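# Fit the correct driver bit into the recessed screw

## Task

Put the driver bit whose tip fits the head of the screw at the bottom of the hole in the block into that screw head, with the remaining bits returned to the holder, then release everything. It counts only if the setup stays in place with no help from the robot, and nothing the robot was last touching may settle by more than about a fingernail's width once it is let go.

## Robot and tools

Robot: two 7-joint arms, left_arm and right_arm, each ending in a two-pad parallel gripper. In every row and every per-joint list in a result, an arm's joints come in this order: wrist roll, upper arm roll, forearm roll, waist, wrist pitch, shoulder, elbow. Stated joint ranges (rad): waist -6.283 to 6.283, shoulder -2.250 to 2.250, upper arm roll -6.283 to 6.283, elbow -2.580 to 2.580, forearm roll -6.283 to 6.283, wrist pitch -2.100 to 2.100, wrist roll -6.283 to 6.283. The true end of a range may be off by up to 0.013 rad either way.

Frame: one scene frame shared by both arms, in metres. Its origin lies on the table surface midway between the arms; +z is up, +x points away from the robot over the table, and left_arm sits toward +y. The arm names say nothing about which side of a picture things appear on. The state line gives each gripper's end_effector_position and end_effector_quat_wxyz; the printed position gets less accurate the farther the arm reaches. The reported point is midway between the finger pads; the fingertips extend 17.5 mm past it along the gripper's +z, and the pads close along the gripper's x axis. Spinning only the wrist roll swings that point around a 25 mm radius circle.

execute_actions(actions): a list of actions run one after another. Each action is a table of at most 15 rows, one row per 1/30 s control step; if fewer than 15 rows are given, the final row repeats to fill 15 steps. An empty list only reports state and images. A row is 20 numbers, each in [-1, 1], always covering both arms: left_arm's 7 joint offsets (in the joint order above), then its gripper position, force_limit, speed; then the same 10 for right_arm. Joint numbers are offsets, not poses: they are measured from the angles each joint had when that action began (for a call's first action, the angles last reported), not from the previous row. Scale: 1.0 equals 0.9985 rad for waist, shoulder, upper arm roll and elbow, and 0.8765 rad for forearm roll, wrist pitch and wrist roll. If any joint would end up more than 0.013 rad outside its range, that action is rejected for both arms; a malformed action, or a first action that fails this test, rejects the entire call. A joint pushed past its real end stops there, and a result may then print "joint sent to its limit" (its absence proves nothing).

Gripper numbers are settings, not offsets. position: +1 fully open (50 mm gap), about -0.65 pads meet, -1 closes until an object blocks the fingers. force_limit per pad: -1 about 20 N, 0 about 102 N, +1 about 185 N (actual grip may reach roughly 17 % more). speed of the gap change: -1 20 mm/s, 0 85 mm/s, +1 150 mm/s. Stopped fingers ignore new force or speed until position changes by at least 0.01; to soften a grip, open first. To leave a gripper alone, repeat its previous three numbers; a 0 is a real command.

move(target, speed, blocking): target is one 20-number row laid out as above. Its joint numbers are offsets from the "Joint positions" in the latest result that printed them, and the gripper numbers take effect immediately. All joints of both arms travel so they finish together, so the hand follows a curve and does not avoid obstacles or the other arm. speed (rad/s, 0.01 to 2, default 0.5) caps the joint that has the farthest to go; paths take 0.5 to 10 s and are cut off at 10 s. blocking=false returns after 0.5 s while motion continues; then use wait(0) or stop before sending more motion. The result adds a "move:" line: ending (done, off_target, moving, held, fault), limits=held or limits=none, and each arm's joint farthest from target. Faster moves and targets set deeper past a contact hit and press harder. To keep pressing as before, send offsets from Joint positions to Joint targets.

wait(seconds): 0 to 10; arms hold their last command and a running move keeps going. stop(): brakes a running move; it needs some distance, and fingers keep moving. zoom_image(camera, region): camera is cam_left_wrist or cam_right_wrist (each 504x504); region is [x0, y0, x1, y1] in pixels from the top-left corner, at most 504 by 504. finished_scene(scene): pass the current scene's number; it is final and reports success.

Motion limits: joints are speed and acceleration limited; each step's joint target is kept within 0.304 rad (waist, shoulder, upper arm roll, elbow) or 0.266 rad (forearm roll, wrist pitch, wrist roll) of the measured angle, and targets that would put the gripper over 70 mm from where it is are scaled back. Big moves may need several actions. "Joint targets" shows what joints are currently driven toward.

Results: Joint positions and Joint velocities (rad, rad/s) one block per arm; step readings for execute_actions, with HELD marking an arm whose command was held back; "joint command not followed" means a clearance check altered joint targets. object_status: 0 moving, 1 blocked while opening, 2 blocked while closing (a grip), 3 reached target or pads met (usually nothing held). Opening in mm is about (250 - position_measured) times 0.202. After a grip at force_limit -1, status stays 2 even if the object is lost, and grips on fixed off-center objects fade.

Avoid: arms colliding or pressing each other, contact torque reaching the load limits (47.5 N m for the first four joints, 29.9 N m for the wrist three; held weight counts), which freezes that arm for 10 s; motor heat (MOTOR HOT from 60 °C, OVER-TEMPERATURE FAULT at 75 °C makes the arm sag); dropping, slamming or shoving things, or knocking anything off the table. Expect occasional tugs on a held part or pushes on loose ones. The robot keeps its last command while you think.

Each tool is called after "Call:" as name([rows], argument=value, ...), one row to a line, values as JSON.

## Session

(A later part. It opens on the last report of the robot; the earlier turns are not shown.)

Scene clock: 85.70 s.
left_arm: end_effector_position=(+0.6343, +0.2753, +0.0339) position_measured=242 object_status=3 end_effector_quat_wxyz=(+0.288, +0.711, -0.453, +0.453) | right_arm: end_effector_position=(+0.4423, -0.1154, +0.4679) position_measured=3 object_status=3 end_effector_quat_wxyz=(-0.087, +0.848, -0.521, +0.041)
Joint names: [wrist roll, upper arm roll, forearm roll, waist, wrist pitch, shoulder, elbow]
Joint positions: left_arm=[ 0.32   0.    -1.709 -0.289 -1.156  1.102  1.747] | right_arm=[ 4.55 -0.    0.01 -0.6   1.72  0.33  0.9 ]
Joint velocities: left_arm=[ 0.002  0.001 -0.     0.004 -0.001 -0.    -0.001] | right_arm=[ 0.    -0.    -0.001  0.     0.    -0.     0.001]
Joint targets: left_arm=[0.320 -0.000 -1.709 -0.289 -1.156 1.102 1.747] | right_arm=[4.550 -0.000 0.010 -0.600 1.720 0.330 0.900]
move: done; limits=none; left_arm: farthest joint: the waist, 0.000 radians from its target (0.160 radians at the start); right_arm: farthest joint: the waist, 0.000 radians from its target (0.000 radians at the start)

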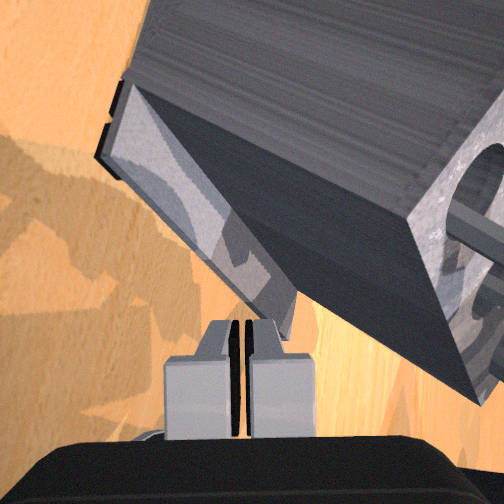

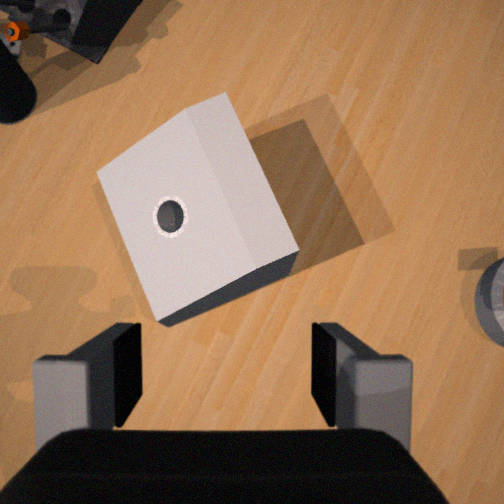

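Call:
move(target=[-0.0572,0,0.0232,0,0.0068,-0.0103,0.0567,-0.6,-1,0.5,0,0,0,0,0,0,0,1,-1,0], speed=0.05)

Scene clock: 88.47 s.
left_arm: end_effector_position=(+0.6200, +0.2688, +0.0338) position_measured=242 object_status=3 end_effector_quat_wxyz=(+0.288, +0.712, -0.453, +0.453) | right_arm: end_effector_position=(+0.4423, -0.1154, +0.4679) position_measured=3 object_status=3 end_effector_quat_wxyz=(-0.087, +0.848, -0.521, +0.041)
Joint names: [wrist roll, upper arm roll, forearm roll, waist, wrist pitch, shoulder, elbow]
Joint positions: left_arm=[ 0.27  -0.    -1.689 -0.29  -1.15   1.092  1.803] | right_arm=[ 4.55 -0.    0.01 -0.6   1.72  0.33  0.9 ]
Joint velocities: left_arm=[ 0.    -0.     0.    -0.001  0.001 -0.001  0.001] | right_arm=[ 0.001 -0.     0.002  0.     0.    -0.    -0.   ]
Joint targets: left_arm=[0.270 0.000 -1.689 -0.289 -1.150 1.092 1.803] | right_arm=[4.550 -0.000 0.010 -0.600 1.720 0.330 0.900]
move: done; limits=none; left_arm: farthest joint: the waist, 0.001 radians from its target (0.000 radians at the start); right_arm: farthest joint: the waist, 0.000 radians from its target (0.000 radians at the start)

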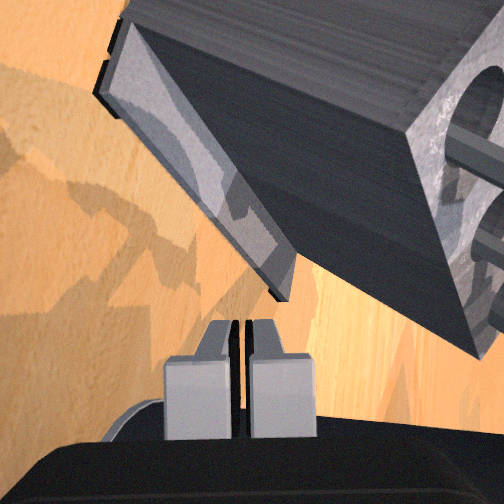

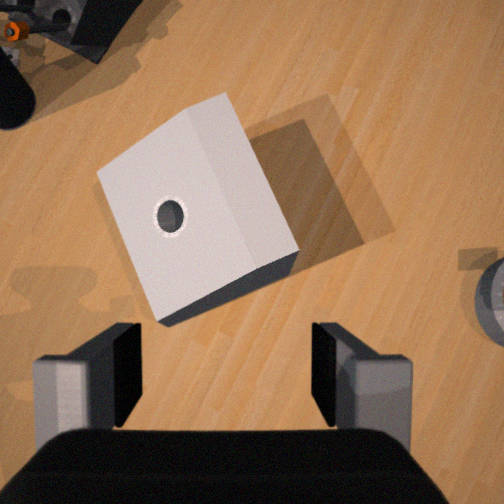

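Call:
move(target=[-0.2856,0,0.1192,0.0005,0.0172,-0.0255,0.2540,-0.6,-1,0.5,0,0,0,0,0,0,0,1,-1,0], speed=0.09)

Scene clock: 92.27 s.
left_arm: end_effector_position=(+0.5516, +0.2362, +0.0339) position_measured=242 object_status=3 end_effector_quat_wxyz=(+0.288, +0.712, -0.453, +0.453) | right_arm: end_effector_position=(+0.4423, -0.1154, +0.4679) position_measured=3 object_status=3 end_effector_quat_wxyz=(-0.087, +0.848, -0.521, +0.041)
Joint names: [wrist roll, upper arm roll, forearm roll, waist, wrist pitch, shoulder, elbow]
Joint positions: left_arm=[ 0.02  -0.    -1.584 -0.289 -1.134  1.066  2.056] | right_arm=[ 4.55 -0.    0.01 -0.6   1.72  0.33  0.9 ]
Joint velocities: left_arm=[ 0.     0.    -0.    -0.     0.001 -0.001 -0.001] | right_arm=[-0.    -0.    -0.001 -0.     0.    -0.    -0.   ]
Joint targets: left_arm=[0.020 -0.000 -1.584 -0.289 -1.135 1.066 2.057] | right_arm=[4.550 -0.000 0.010 -0.600 1.720 0.330 0.900]
move: done; limits=none; left_arm: farthest joint: the forearm roll, 0.001 radians from its target (0.104 radians at the start); right_arm: farthest joint: the waist, 0.000 radians from its target (0.000 radians at the start)

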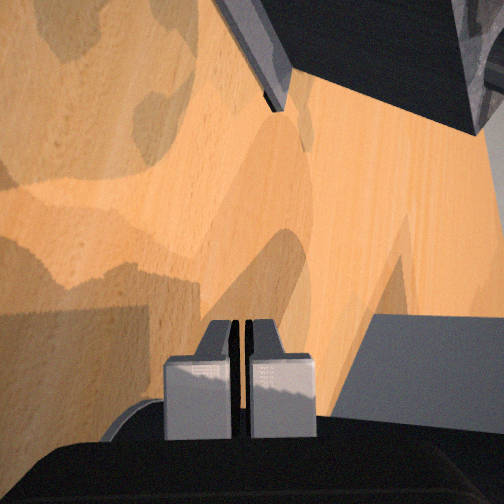

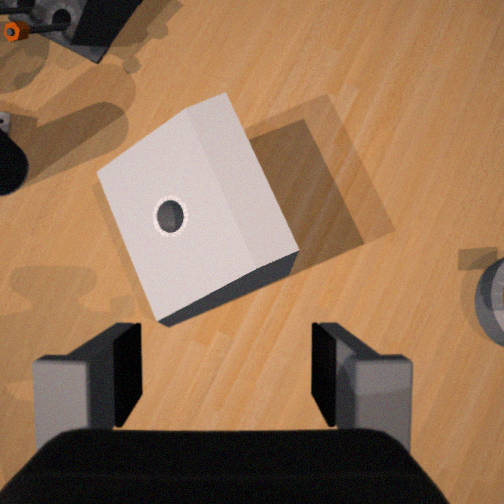

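Call:
move(target=[0.1,0,0,-0.25,0,-0.45,0,-0.6,-1,0.5,0,0,0,0,0,0,0,1,-1,0], speed=0.6)

Scene clock: 100.27 s.
left_arm: end_effector_position=(+0.6200, +0.4086, +0.2295) position_measured=242 object_status=3 end_effector_quat_wxyz=(+0.078, +0.712, -0.429, +0.550) | right_arm: end_effector_position=(+0.4423, -0.1154, +0.4679) position_measured=3 object_status=3 end_effector_quat_wxyz=(-0.087, +0.848, -0.521, +0.041)
Joint names: [wrist roll, upper arm roll, forearm roll, waist, wrist pitch, shoulder, elbow]
Joint positions: left_arm=[ 0.107 -0.    -1.584 -0.539 -1.134  0.617  2.056] | right_arm=[ 4.55 -0.    0.01 -0.6   1.72  0.33  0.9 ]
Joint velocities: left_arm=[ 0.001 -0.    -0.    -0.002 -0.001 -0.004  0.   ] | right_arm=[ 0.  0.  0.  0. -0.  0. -0.]
Joint targets: left_arm=[0.107 -0.000 -1.584 -0.539 -1.134 0.617 2.056] | right_arm=[4.550 -0.000 0.010 -0.600 1.720 0.330 0.900]
move: done; limits=none; left_arm: farthest joint: the shoulder, 0.001 radians from its target (0.450 radians at the start); right_arm: farthest joint: the waist, 0.000 radians from its target (0.000 radians at the start)

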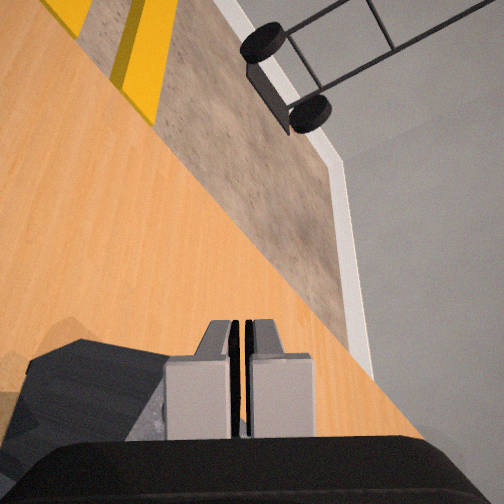

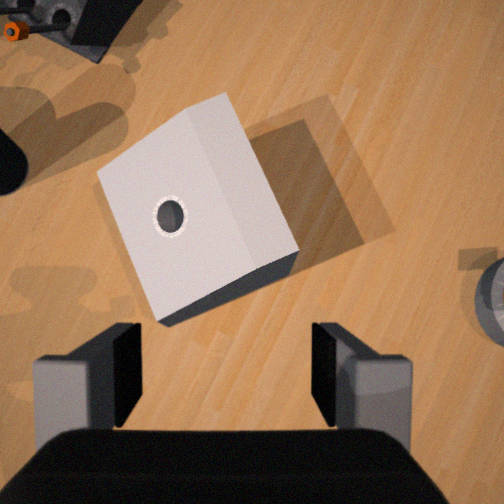

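Call:
move(target=[0.5876,0,0.8214,0.4707,0.9698,-0.2018,-0.3940,-0.6,-1,0.5,0,0,0,0,0,0,0,1,-1,0], speed=0.9)

Scene clock: 102.30 s.
left_arm: end_effector_position=(+0.8084, +0.4565, +0.4183) position_measured=242 object_status=3 end_effector_quat_wxyz=(-0.043, +0.806, -0.062, +0.587) | right_arm: end_effector_position=(+0.4423, -0.1154, +0.4679) position_measured=3 object_status=3 end_effector_quat_wxyz=(-0.087, +0.848, -0.521, +0.041)
Joint names: [wrist roll, upper arm roll, forearm roll, waist, wrist pitch, shoulder, elbow]
Joint positions: left_arm=[ 0.623 -0.    -0.864 -0.069 -0.284  0.416  1.663] | right_arm=[ 4.55 -0.    0.01 -0.6   1.72  0.33  0.9 ]
Joint velocities: left_arm=[ 0.001 -0.     0.     0.002 -0.    -0.001  0.001] | right_arm=[ 0.    -0.     0.001  0.001  0.     0.    -0.   ]
Joint targets: left_arm=[0.623 -0.000 -0.864 -0.069 -0.284 0.416 1.663] | right_arm=[4.550 -0.000 0.010 -0.600 1.720 0.330 0.900]
move: done; limits=none; left_arm: farthest joint: the waist, 0.000 radians from its target (0.470 radians at the start); right_arm: farthest joint: the waist, 0.000 radians from its target (0.000 radians at the start)

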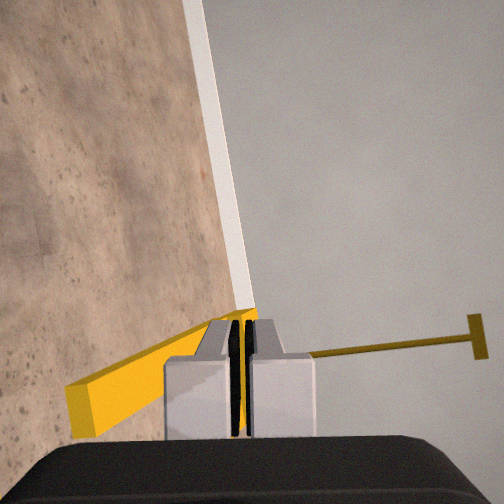

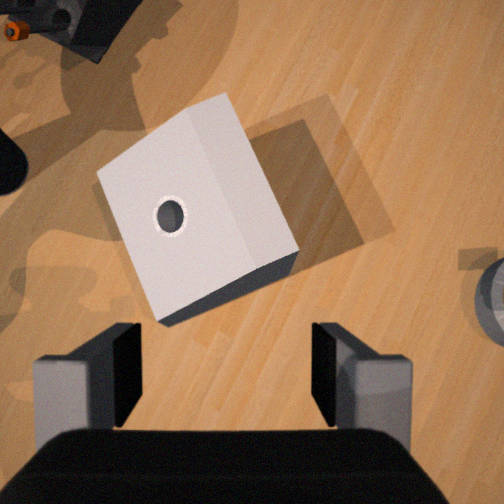

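Call:
move(target=[0.5871,0,0.8206,0.4730,0.9614,-0.0005,-0.0004,0.274,0.6,0.5,0,0,0,0,0,0,0,1,-1,0], speed=0.85)

Scene clock: 104.33 s.
left_arm: end_effector_position=(+0.6251, +0.2273, +0.2196) position_measured=112 object_status=3 end_effector_quat_wxyz=(+0.119, +0.894, +0.370, +0.225) | right_arm: end_effector_position=(+0.4423, -0.1154, +0.4678) position_measured=3 object_status=3 end_effector_quat_wxyz=(-0.087, +0.848, -0.521, +0.041)
Joint names: [wrist roll, upper arm roll, forearm roll, waist, wrist pitch, shoulder, elbow]
Joint positions: left_arm=[ 1.137 -0.    -0.145  0.403  0.558  0.415  1.663] | right_arm=[ 4.55 -0.    0.01 -0.6   1.72  0.33  0.9 ]
Joint velocities: left_arm=[ 0.    -0.     0.     0.003  0.     0.001 -0.001] | right_arm=[ 0. -0. -0.  0.  0.  0. -0.]
Joint targets: left_arm=[1.137 -0.000 -0.145 0.403 0.558 0.415 1.663] | right_arm=[4.550 -0.000 0.010 -0.600 1.720 0.330 0.900]
move: done; limits=none; left_arm: farthest joint: the waist, 0.000 radians from its target (0.472 radians at the start); right_arm: farthest joint: the waist, 0.000 radians from its target (0.000 radians at the start)

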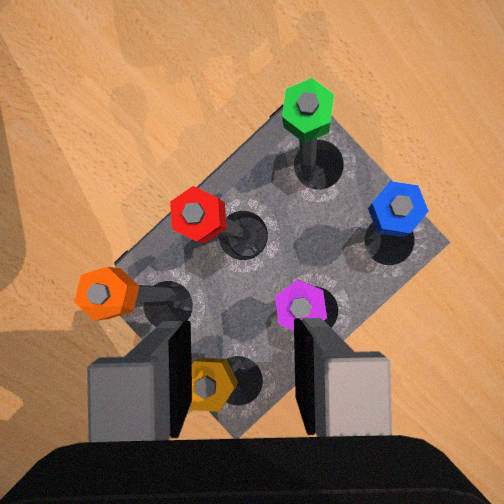

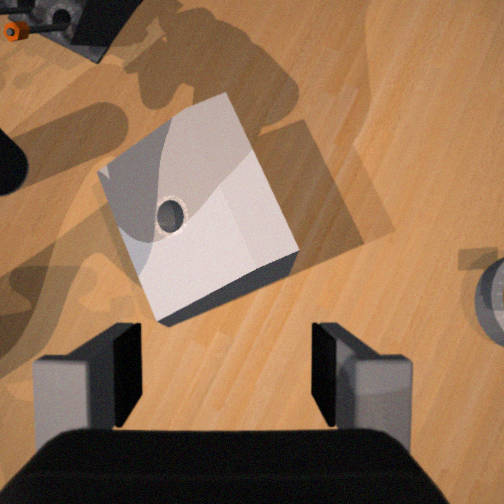

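Call:
zoom_image(camera="cam_left_wrist", region=[200, 195, 284, 275])

Call:
zoom_image(camera="cam_left_wrist", region=[160, 175, 244, 255])

Region (200, 195, 284, 275) of cam_left_wrist's 504x504 image, scaled by 6.000; it fills the top 480 rows of this view, and the rest is white.

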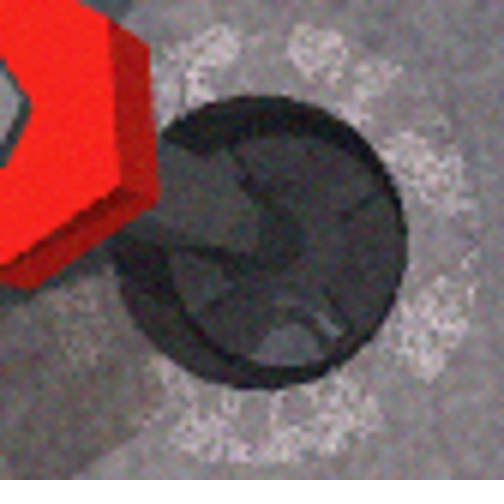

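Region (160, 175, 244, 255) of cam_left_wrist's 504x504 image, scaled by 6.000; it fills the top 480 rows of this view, and the rest is white.

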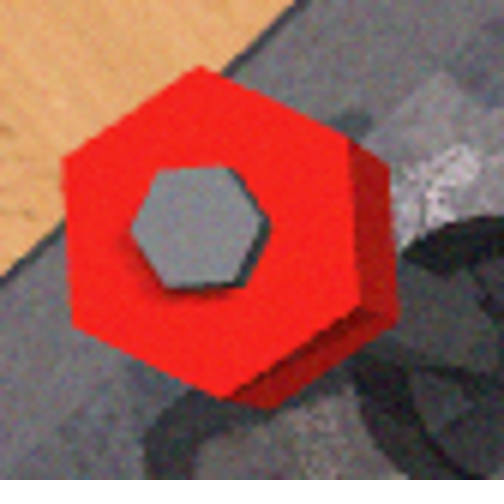

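Call:
zoom_image(camera="cam_left_wrist", region=[218, 208, 274, 264])

Call:
zoom_image(camera="cam_left_wrist", region=[285, 130, 355, 200])

Region (218, 208, 274, 264) of cam_left_wrist's 504x504 image, scaled by 9.000.

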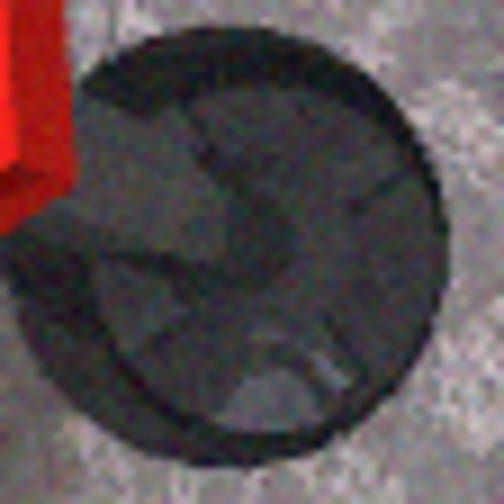

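Region (285, 130, 355, 200) of cam_left_wrist's 504x504 image, scaled by 7.200.

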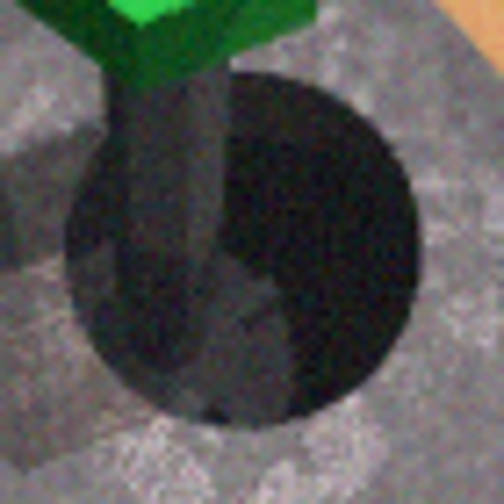

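Call:
move(target=[0.6664,0,-0.5893,0.0354,-0.3355,-0.0239,0.2724,0.274,0.6,0.5,0,0,0,0,0,0,0,1,-1,0], speed=0.6)

Scene clock: 117.80 s.
left_arm: end_effector_position=(+0.5980, +0.2412, +0.1784) position_measured=112 object_status=3 end_effector_quat_wxyz=(+0.127, +0.869, +0.389, +0.279) | right_arm: end_effector_position=(+0.4423, -0.1154, +0.4678) position_measured=3 object_status=3 end_effector_quat_wxyz=(-0.087, +0.848, -0.521, +0.041)
Joint names: [wrist roll, upper arm roll, forearm roll, waist, wrist pitch, shoulder, elbow]
Joint positions: left_arm=[ 1.721 -0.    -0.661  0.438  0.264  0.392  1.935] | right_arm=[ 4.55 -0.    0.01 -0.6   1.72  0.33  0.9 ]
Joint velocities: left_arm=[ 0.     0.     0.     0.002 -0.001 -0.    -0.001] | right_arm=[-0.     0.     0.001  0.    -0.    -0.    -0.   ]
Joint targets: left_arm=[1.721 -0.000 -0.661 0.439 0.264 0.392 1.935] | right_arm=[4.550 -0.000 0.010 -0.600 1.720 0.330 0.900]
move: done; limits=none; left_arm: farthest joint: the shoulder, 0.001 radians from its target (0.024 radians at the start); right_arm: farthest joint: the waist, 0.000 radians from its target (0.000 radians at the start)

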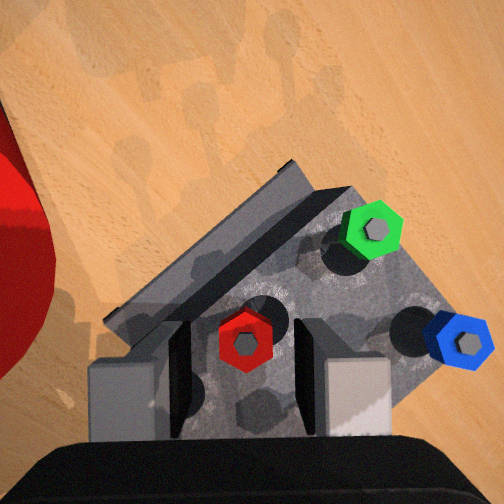

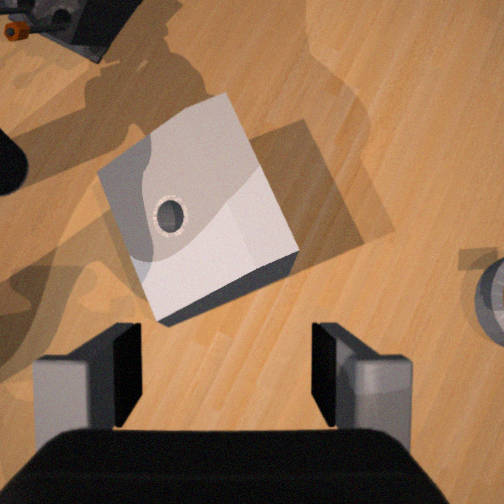

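Call:
zoom_image(camera="cam_left_wrist", region=[170, 280, 320, 400])

Call:
zoom_image(camera="cam_left_wrist", region=[205, 295, 289, 379])

Region (170, 280, 320, 400) of cam_left_wrist's 504x504 image, scaled by 3.360; it fills the top 403 rows of this view, and the rest is white.

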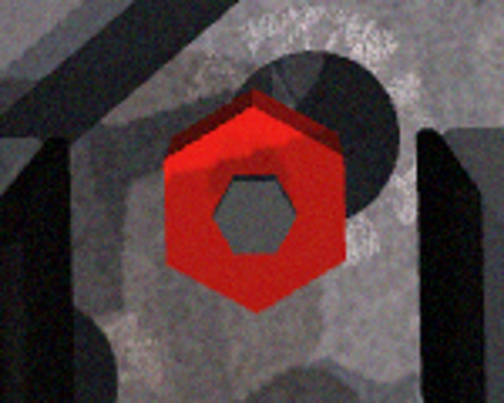

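Region (205, 295, 289, 379) of cam_left_wrist's 504x504 image, scaled by 6.000.

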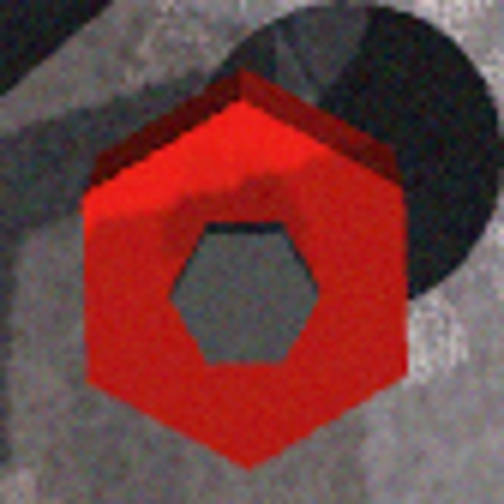

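Call:
move(target=[0.2165,0,-0.2272,-0.0200,-0.0755,0.1120,-0.0342,0.274,0.6,0.5,0,0,0,0,0,0,0,1,-1,0], speed=0.2)

Scene clock: 125.57 s.
left_arm: end_effector_position=(+0.6247, +0.2420, +0.1411) position_measured=112 object_status=3 end_effector_quat_wxyz=(+0.127, +0.869, +0.389, +0.279) | right_arm: end_effector_position=(+0.4423, -0.1154, +0.4678) position_measured=3 object_status=3 end_effector_quat_wxyz=(-0.087, +0.848, -0.521, +0.041)
Joint names: [wrist roll, upper arm roll, forearm roll, waist, wrist pitch, shoulder, elbow]
Joint positions: left_arm=[ 1.911 -0.    -0.86   0.419  0.198  0.503  1.9  ] | right_arm=[ 4.55 -0.    0.01 -0.6   1.72  0.33  0.9 ]
Joint velocities: left_arm=[ 0.001 -0.    -0.    -0.     0.     0.004 -0.001] | right_arm=[ 0.    -0.     0.002  0.     0.     0.    -0.   ]
Joint targets: left_arm=[1.911 -0.000 -0.860 0.418 0.198 0.503 1.900] | right_arm=[4.550 -0.000 0.010 -0.600 1.720 0.330 0.900]
move: done; limits=none; left_arm: farthest joint: the waist, 0.001 radians from its target (0.020 radians at the start); right_arm: farthest joint: the waist, 0.000 radians from its target (0.000 radians at the start)

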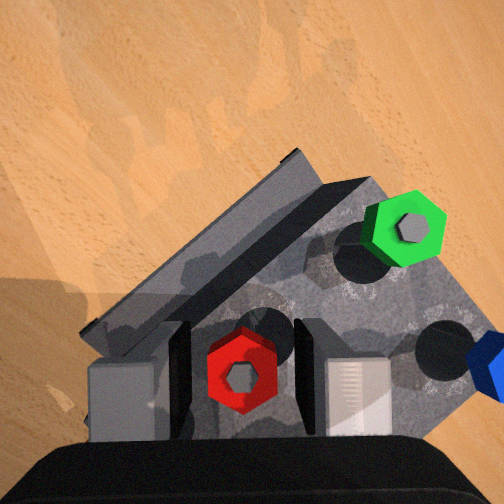

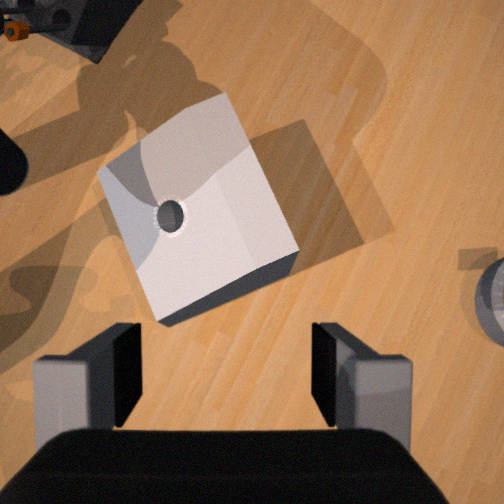

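Call:
zoom_image(camera="cam_left_wrist", region=[160, 300, 328, 440])

Region (160, 300, 328, 440) of cam_left_wrist's 504x504 image, scaled by 3.000.

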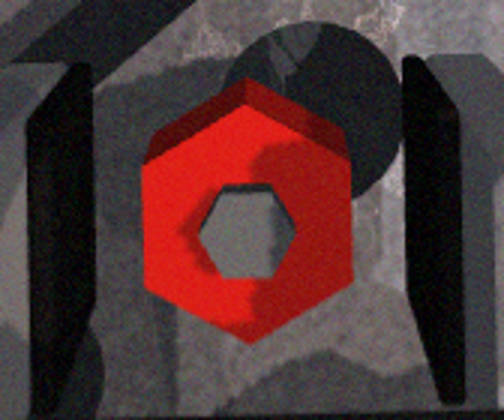

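Call:
execute_actions([
  [[0,0,0,0,0,0,0,-1,0.6,-0.4,0,0,0,0,0,0,0,1,-1,0]],
])

Scene clock: 127.03 s.
left_arm: end_effector_position=(+0.6248, +0.2421, +0.1411) position_measured=179 object_status=2 end_effector_quat_wxyz=(+0.127, +0.869, +0.389, +0.279) | right_arm: end_effector_position=(+0.4423, -0.1154, +0.4678) position_measured=3 object_status=3 end_effector_quat_wxyz=(-0.087, +0.848, -0.521, +0.041)
Joint names: [wrist roll, upper arm roll, forearm roll, waist, wrist pitch, shoulder, elbow]
Joint positions: left_arm=[ 1.911 -0.    -0.86   0.418  0.198  0.503  1.9  ] | right_arm=[ 4.55 -0.    0.01 -0.6   1.72  0.33  0.9 ]
Joint velocities: left_arm=[-0.002 -0.     0.001  0.    -0.     0.    -0.001] | right_arm=[-0.    -0.    -0.002 -0.     0.     0.     0.   ]
Joint targets: left_arm=[1.911 -0.000 -0.860 0.419 0.198 0.503 1.900] | right_arm=[4.550 -0.000 0.010 -0.600 1.720 0.330 0.900]
Step readings (joint positions):
0: left_arm=[1.911 -0.000 -0.860 0.418 0.198 0.503 1.900] | right_arm=[4.550 -0.000 0.010 -0.600 1.720 0.330 0.900]
1: left_arm=[1.911 -0.000 -0.860 0.418 0.198 0.503 1.900] | right_arm=[4.550 -0.000 0.010 -0.600 1.720 0.330 0.900]
2: left_arm=[1.911 -0.000 -0.860 0.419 0.198 0.503 1.900] | right_arm=[4.550 -0.000 0.010 -0.600 1.720 0.330 0.900]
4: left_arm=[1.911 -0.000 -0.860 0.419 0.198 0.503 1.900] | right_arm=[4.550 -0.000 0.010 -0.600 1.720 0.330 0.900]
8: left_arm=[1.911 -0.000 -0.860 0.418 0.198 0.503 1.900] | right_arm=[4.550 -0.000 0.010 -0.600 1.720 0.330 0.900]
15: Joint positions above

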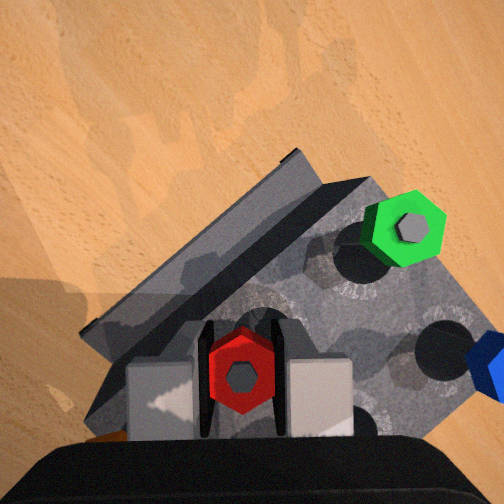

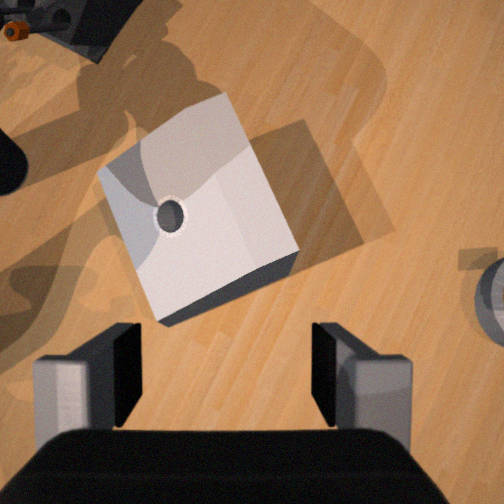

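Call:
move(target=[-0.13116,0,0.13204,0.00457,0.03164,-0.04858,0.01191,-1,0.6,-0.4,0,0,0,0,0,0,0,1,-1,0], speed=0.13)

Scene clock: 135.67 s.
left_arm: end_effector_position=(+0.6149, +0.2428, +0.1584) position_measured=179 object_status=2 end_effector_quat_wxyz=(+0.127, +0.869, +0.389, +0.279) | right_arm: end_effector_position=(+0.4423, -0.1154, +0.4678) position_measured=3 object_status=3 end_effector_quat_wxyz=(-0.087, +0.848, -0.521, +0.041)
Joint names: [wrist roll, upper arm roll, forearm roll, waist, wrist pitch, shoulder, elbow]
Joint positions: left_arm=[ 1.796 -0.    -0.745  0.423  0.226  0.455  1.912] | right_arm=[ 4.55 -0.    0.01 -0.6   1.72  0.33  0.9 ]
Joint velocities: left_arm=[-0.001  0.    -0.     0.     0.    -0.001  0.001] | right_arm=[-0.    -0.    -0.001 -0.     0.    -0.     0.   ]
Joint targets: left_arm=[1.796 -0.000 -0.745 0.423 0.226 0.455 1.912] | right_arm=[4.550 -0.000 0.010 -0.600 1.720 0.330 0.900]
move: done; limits=none; left_arm: farthest joint: the waist, 0.000 radians from its target (0.004 radians at the start); right_arm: farthest joint: the waist, 0.000 radians from its target (0.000 radians at the start)

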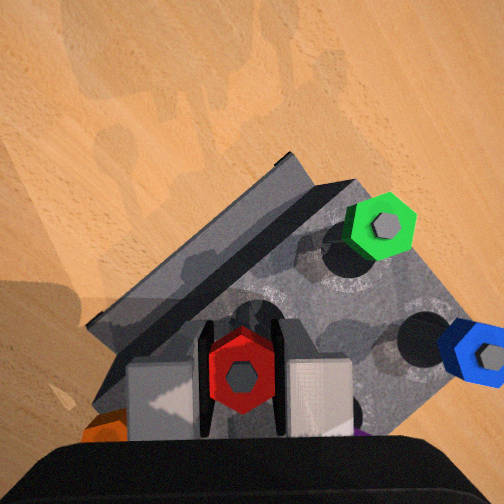

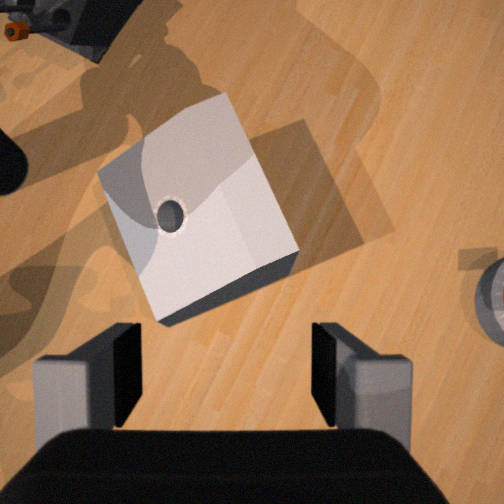

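A→B.

Call:
move(target=[-0.13187,0,0.13269,0.00601,0.04707,-0.06025,0.01045,-1,0.6,-0.4,0,0,0,0,0,0,0,1,-1,0], speed=0.14)

Scene clock: 137.03 s.
left_arm: end_effector_position=(+0.6024, +0.2436, +0.1800) position_measured=179 object_status=2 end_effector_quat_wxyz=(+0.127, +0.869, +0.389, +0.279) | right_arm: end_effector_position=(+0.4423, -0.1154, +0.4678) position_measured=3 object_status=3 end_effector_quat_wxyz=(-0.087, +0.848, -0.521, +0.041)
Joint names: [wrist roll, upper arm roll, forearm roll, waist, wrist pitch, shoulder, elbow]
Joint positions: left_arm=[ 1.68  -0.    -0.628  0.429  0.267  0.395  1.922] | right_arm=[ 4.55 -0.    0.01 -0.6   1.72  0.33  0.9 ]
Joint velocities: left_arm=[-0.     0.001  0.     0.     0.    -0.003 -0.   ] | right_arm=[ 0.001 -0.001  0.001  0.    -0.     0.     0.   ]
Joint targets: left_arm=[1.680 -0.000 -0.628 0.429 0.267 0.395 1.923] | right_arm=[4.550 -0.000 0.010 -0.600 1.720 0.330 0.900]
move: done; limits=none; left_arm: farthest joint: the waist, 0.000 radians from its target (0.006 radians at the start); right_arm: farthest joint: the waist, 0.000 radians from its target (0.000 radians at the start)

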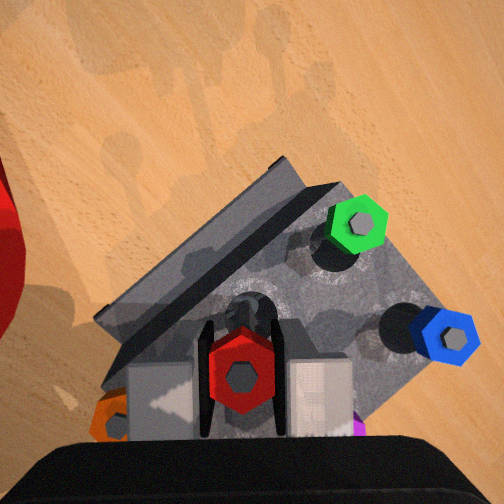

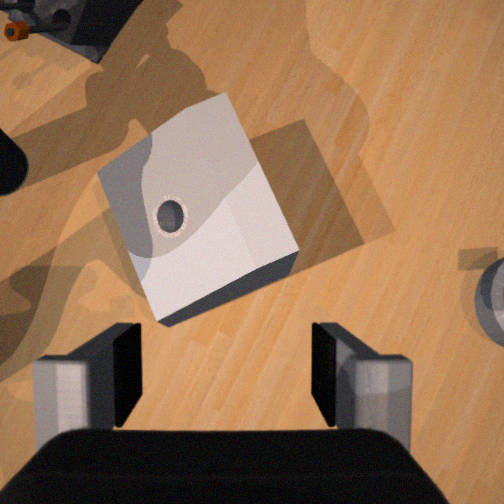

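B→C.

Call:
move(target=[-0.10201,0,0.10258,0.00642,0.05435,-0.05950,0.00560,-1,0.6,-0.4,0,0,0,0,0,0,0,1,-1,0], speed=0.11)

Scene clock: 138.47 s.
left_arm: end_effector_position=(+0.5899, +0.2443, +0.2015) position_measured=179 object_status=2 end_effector_quat_wxyz=(+0.128, +0.869, +0.389, +0.279) | right_arm: end_effector_position=(+0.4423, -0.1154, +0.4678) position_measured=3 object_status=3 end_effector_quat_wxyz=(-0.087, +0.848, -0.521, +0.041)
Joint names: [wrist roll, upper arm roll, forearm roll, waist, wrist pitch, shoulder, elbow]
Joint positions: left_arm=[ 1.591  0.    -0.538  0.436  0.314  0.336  1.928] | right_arm=[ 4.55 -0.    0.01 -0.6   1.72  0.33  0.9 ]
Joint velocities: left_arm=[-0.001  0.    -0.     0.     0.001 -0.004  0.001] | right_arm=[ 0.     0.001 -0.001 -0.    -0.     0.     0.   ]
Joint targets: left_arm=[1.591 -0.000 -0.538 0.436 0.314 0.336 1.928] | right_arm=[4.550 -0.000 0.010 -0.600 1.720 0.330 0.900]
move: done; limits=none; left_arm: farthest joint: the waist, 0.000 radians from its target (0.006 radians at the start); right_arm: farthest joint: the waist, 0.000 radians from its target (0.000 radians at the start)

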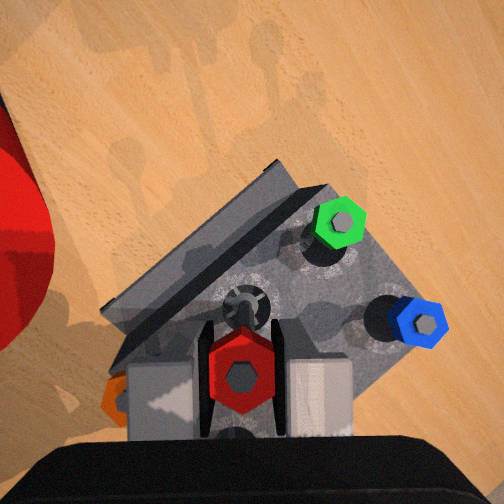

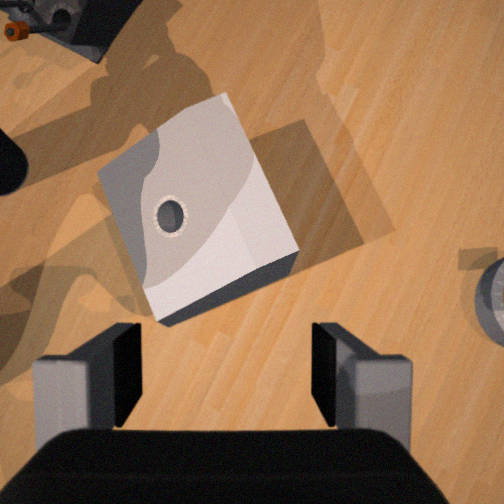

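Call:
zoom_image(camera="cam_left_wrist", region=[205, 265, 289, 345])

Region (205, 265, 289, 345) of cam_left_wrist's 504x504 image, scaled by 6.000; it fills the top 480 rows of this view, and the rest is white.

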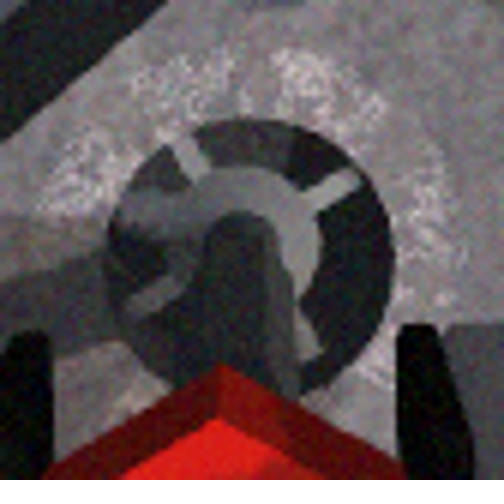

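Call:
move(target=[-0.09241,0,0.09271,0.00823,0.07334,-0.06970,-0.00014,-1,0.6,-0.4,0,0,0,0,0,0,0,1,-1,0], speed=0.11)

Scene clock: 145.60 s.
left_arm: end_effector_position=(+0.5749, +0.2455, +0.2274) position_measured=179 object_status=2 end_effector_quat_wxyz=(+0.128, +0.869, +0.389, +0.279) | right_arm: end_effector_position=(+0.4423, -0.1154, +0.4678) position_measured=3 object_status=3 end_effector_quat_wxyz=(-0.087, +0.848, -0.521, +0.041)
Joint names: [wrist roll, upper arm roll, forearm roll, waist, wrist pitch, shoulder, elbow]
Joint positions: left_arm=[ 1.51   0.    -0.457  0.444  0.379  0.267  1.928] | right_arm=[ 4.55 -0.    0.01 -0.6   1.72  0.33  0.9 ]
Joint velocities: left_arm=[-0.001 -0.    -0.001  0.    -0.001 -0.004  0.001] | right_arm=[-0.     0.     0.001 -0.     0.    -0.    -0.   ]
Joint targets: left_arm=[1.510 0.000 -0.457 0.444 0.379 0.266 1.928] | right_arm=[4.550 -0.000 0.010 -0.600 1.720 0.330 0.900]
move: done; limits=none; left_arm: farthest joint: the waist, 0.000 radians from its target (0.008 radians at the start); right_arm: farthest joint: the waist, 0.000 radians from its target (0.000 radians at the start)

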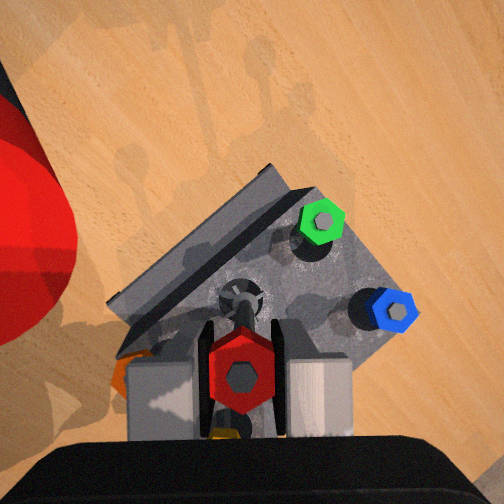

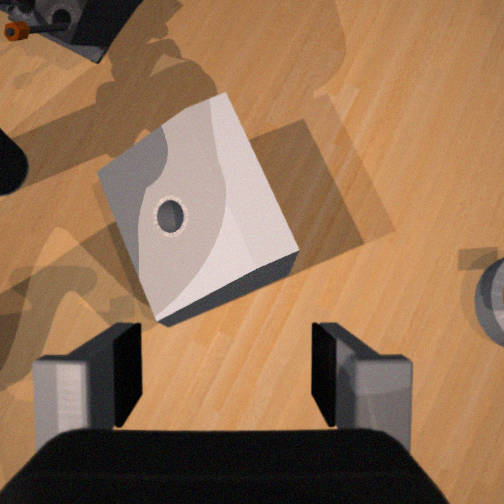

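Call:
move(target=[-0.1141,0,0.1371,0.0807,0.3451,-0.2468,-0.0522,-1,0.6,-0.4,0,0,0,0,0,0,0,1,-1,0], speed=0.4)

Scene clock: 147.37 s.
left_arm: end_effector_position=(+0.5083, +0.2401, +0.3255) position_measured=179 object_status=2 end_effector_quat_wxyz=(+0.127, +0.869, +0.387, +0.280) | right_arm: end_effector_position=(+0.4423, -0.1154, +0.4678) position_measured=3 object_status=3 end_effector_quat_wxyz=(-0.087, +0.848, -0.521, +0.041)
Joint names: [wrist roll, upper arm roll, forearm roll, waist, wrist pitch, shoulder, elbow]
Joint positions: left_arm=[ 1.41   0.    -0.337  0.524  0.681  0.02   1.876] | right_arm=[ 4.55 -0.    0.01 -0.6   1.72  0.33  0.9 ]
Joint velocities: left_arm=[-0.    -0.001  0.     0.    -0.    -0.001  0.001] | right_arm=[-0.  0.  0.  0.  0. -0. -0.]
Joint targets: left_arm=[1.410 0.000 -0.337 0.524 0.681 0.020 1.876] | right_arm=[4.550 -0.000 0.010 -0.600 1.720 0.330 0.900]
move: done; limits=none; left_arm: farthest joint: the wrist pitch, 0.001 radians from its target (0.303 radians at the start); right_arm: farthest joint: the waist, 0.000 radians from its target (0.000 radians at the start)

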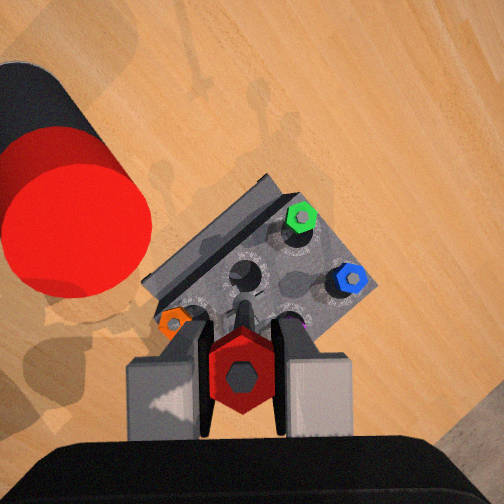

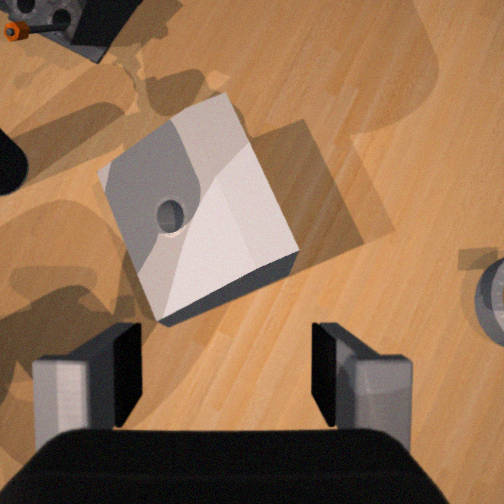

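Call:
move(target=[-0.7735,0,0.5050,0.2189,-0.1079,0.1823,-0.0409,-1,0.6,-0.4,0,0,0,0,0,0,0,1,-1,0], speed=0.55)

Scene clock: 149.47 s.
left_arm: end_effector_position=(+0.4658, +0.0506, +0.2592) position_measured=179 object_status=2 end_effector_quat_wxyz=(+0.188, +0.960, +0.104, +0.178) | right_arm: end_effector_position=(+0.4423, -0.1154, +0.4678) position_measured=3 object_status=3 end_effector_quat_wxyz=(-0.087, +0.848, -0.521, +0.041)
Joint names: [wrist roll, upper arm roll, forearm roll, waist, wrist pitch, shoulder, elbow]
Joint positions: left_arm=[0.732 0.    0.106 0.742 0.586 0.202 1.835] | right_arm=[ 4.55 -0.    0.01 -0.6   1.72  0.33  0.9 ]
Joint velocities: left_arm=[ 0.     0.     0.     0.004  0.     0.001 -0.001] | right_arm=[-0.    -0.    -0.001  0.001 -0.    -0.     0.001]
Joint targets: left_arm=[0.732 0.000 0.106 0.743 0.586 0.202 1.835] | right_arm=[4.550 -0.000 0.010 -0.600 1.720 0.330 0.900]
move: done; limits=none; left_arm: farthest joint: the waist, 0.000 radians from its target (0.218 radians at the start); right_arm: farthest joint: the waist, 0.000 radians from its target (0.000 radians at the start)

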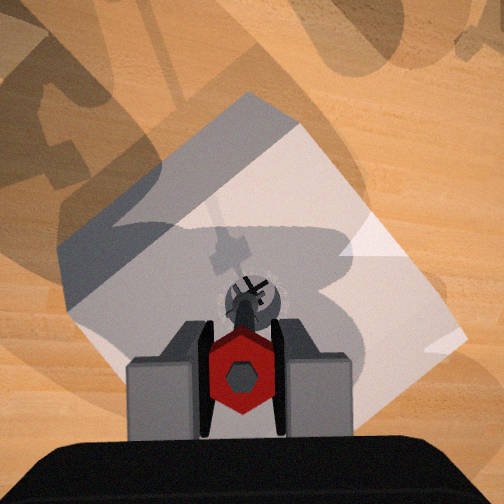

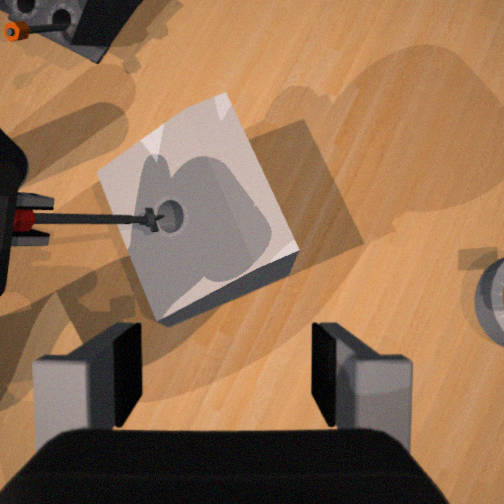

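Call:
execute_actions(actions=[])

Scene clock: 151.67 s.
left_arm: end_effector_position=(+0.4657, +0.0504, +0.2591) position_measured=179 object_status=2 end_effector_quat_wxyz=(+0.188, +0.960, +0.104, +0.178) | right_arm: end_effector_position=(+0.4423, -0.1154, +0.4678) position_measured=3 object_status=3 end_effector_quat_wxyz=(-0.087, +0.848, -0.521, +0.041)
Joint names: [wrist roll, upper arm roll, forearm roll, waist, wrist pitch, shoulder, elbow]
Joint positions: left_arm=[0.732 0.    0.106 0.743 0.586 0.202 1.835] | right_arm=[ 4.55 -0.    0.01 -0.6   1.72  0.33  0.9 ]
Joint velocities: left_arm=[ 0.     0.    -0.    -0.001  0.     0.001 -0.001] | right_arm=[ 0.001  0.     0.001  0.     0.     0.    -0.   ]
Joint targets: left_arm=[0.732 0.000 0.106 0.743 0.586 0.202 1.835] | right_arm=[4.550 -0.000 0.010 -0.600 1.720 0.330 0.900]

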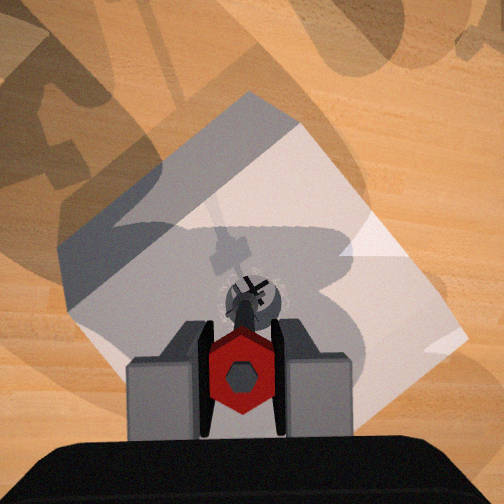

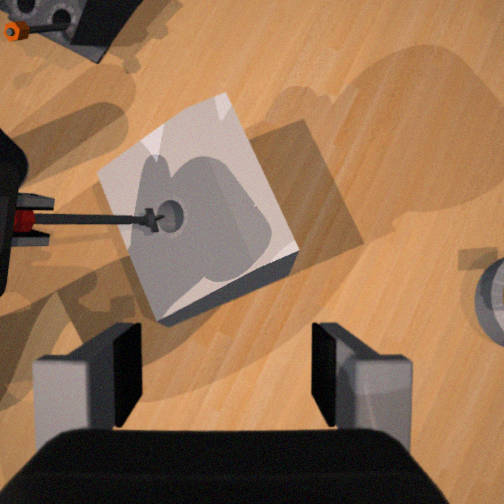

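Call:
zoom_image(camera="cam_left_wrist", region=[210, 262, 294, 346])

Region (210, 262, 294, 346) of cam_left_wrist's 504x504 image, scaled by 6.000.

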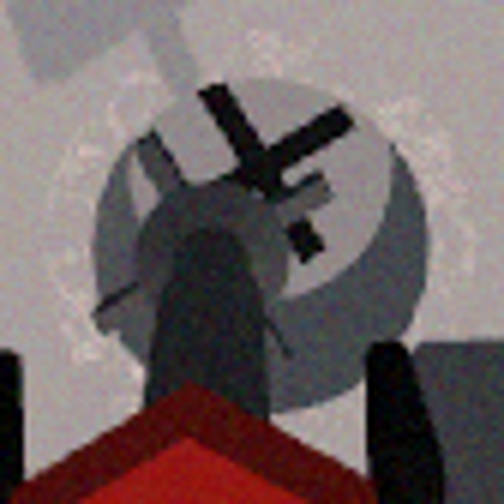

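Call:
move(target=[-0.01147,0,0.00707,-0.00427,-0.01920,0.02510,-0.00697,-1,0.6,-0.4,0,0,0,0,0,0,0,1,-1,0], speed=0.04)

Call:
zoom_image(camera="cam_left_wrist", region=[204, 262, 288, 346])

Scene clock: 157.43 s.
left_arm: end_effector_position=(+0.4729, +0.0476, +0.2518) position_measured=179 object_status=2 end_effector_quat_wxyz=(+0.188, +0.960, +0.104, +0.178) | right_arm: end_effector_position=(+0.4423, -0.1154, +0.4678) position_measured=3 object_status=3 end_effector_quat_wxyz=(-0.087, +0.848, -0.521, +0.041)
Joint names: [wrist roll, upper arm roll, forearm roll, waist, wrist pitch, shoulder, elbow]
Joint positions: left_arm=[0.722 0.    0.112 0.739 0.57  0.227 1.828] | right_arm=[ 4.55 -0.    0.01 -0.6   1.72  0.33  0.9 ]
Joint velocities: left_arm=[ 0. -0. -0. -0. -0. -0. -0.] | right_arm=[ 0.    -0.001 -0.001  0.    -0.     0.    -0.   ]
Joint targets: left_arm=[0.722 0.000 0.112 0.739 0.570 0.227 1.828] | right_arm=[4.550 -0.000 0.010 -0.600 1.720 0.330 0.900]
move: done; limits=none; left_arm: farthest joint: the waist, 0.000 radians from its target (0.004 radians at the start); right_arm: farthest joint: the waist, 0.000 radians from its target (0.000 radians at the start)

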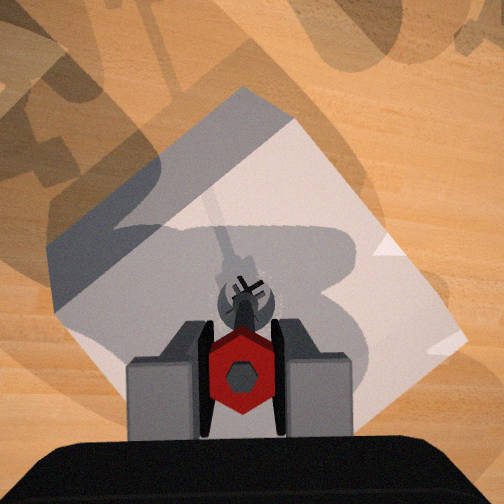

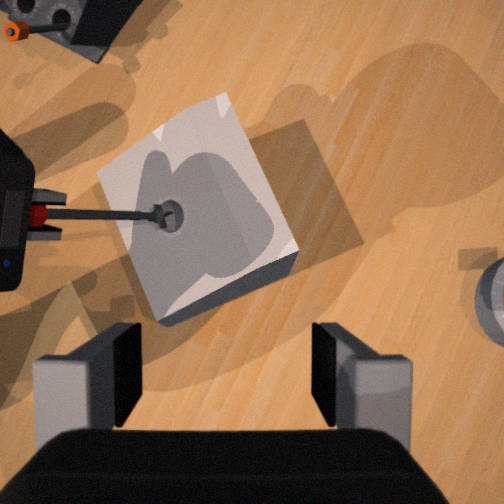

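Region (204, 262, 288, 346) of cam_left_wrist's 504x504 image, scaled by 6.000.

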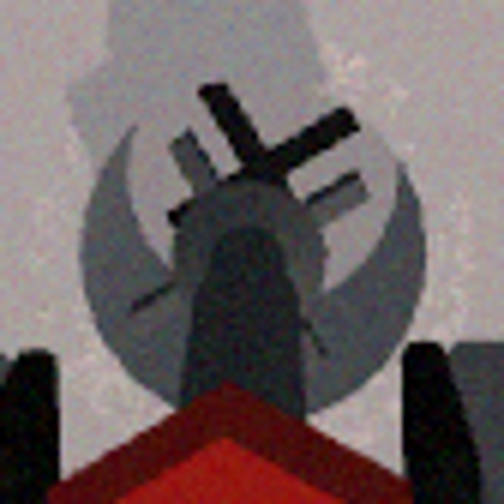

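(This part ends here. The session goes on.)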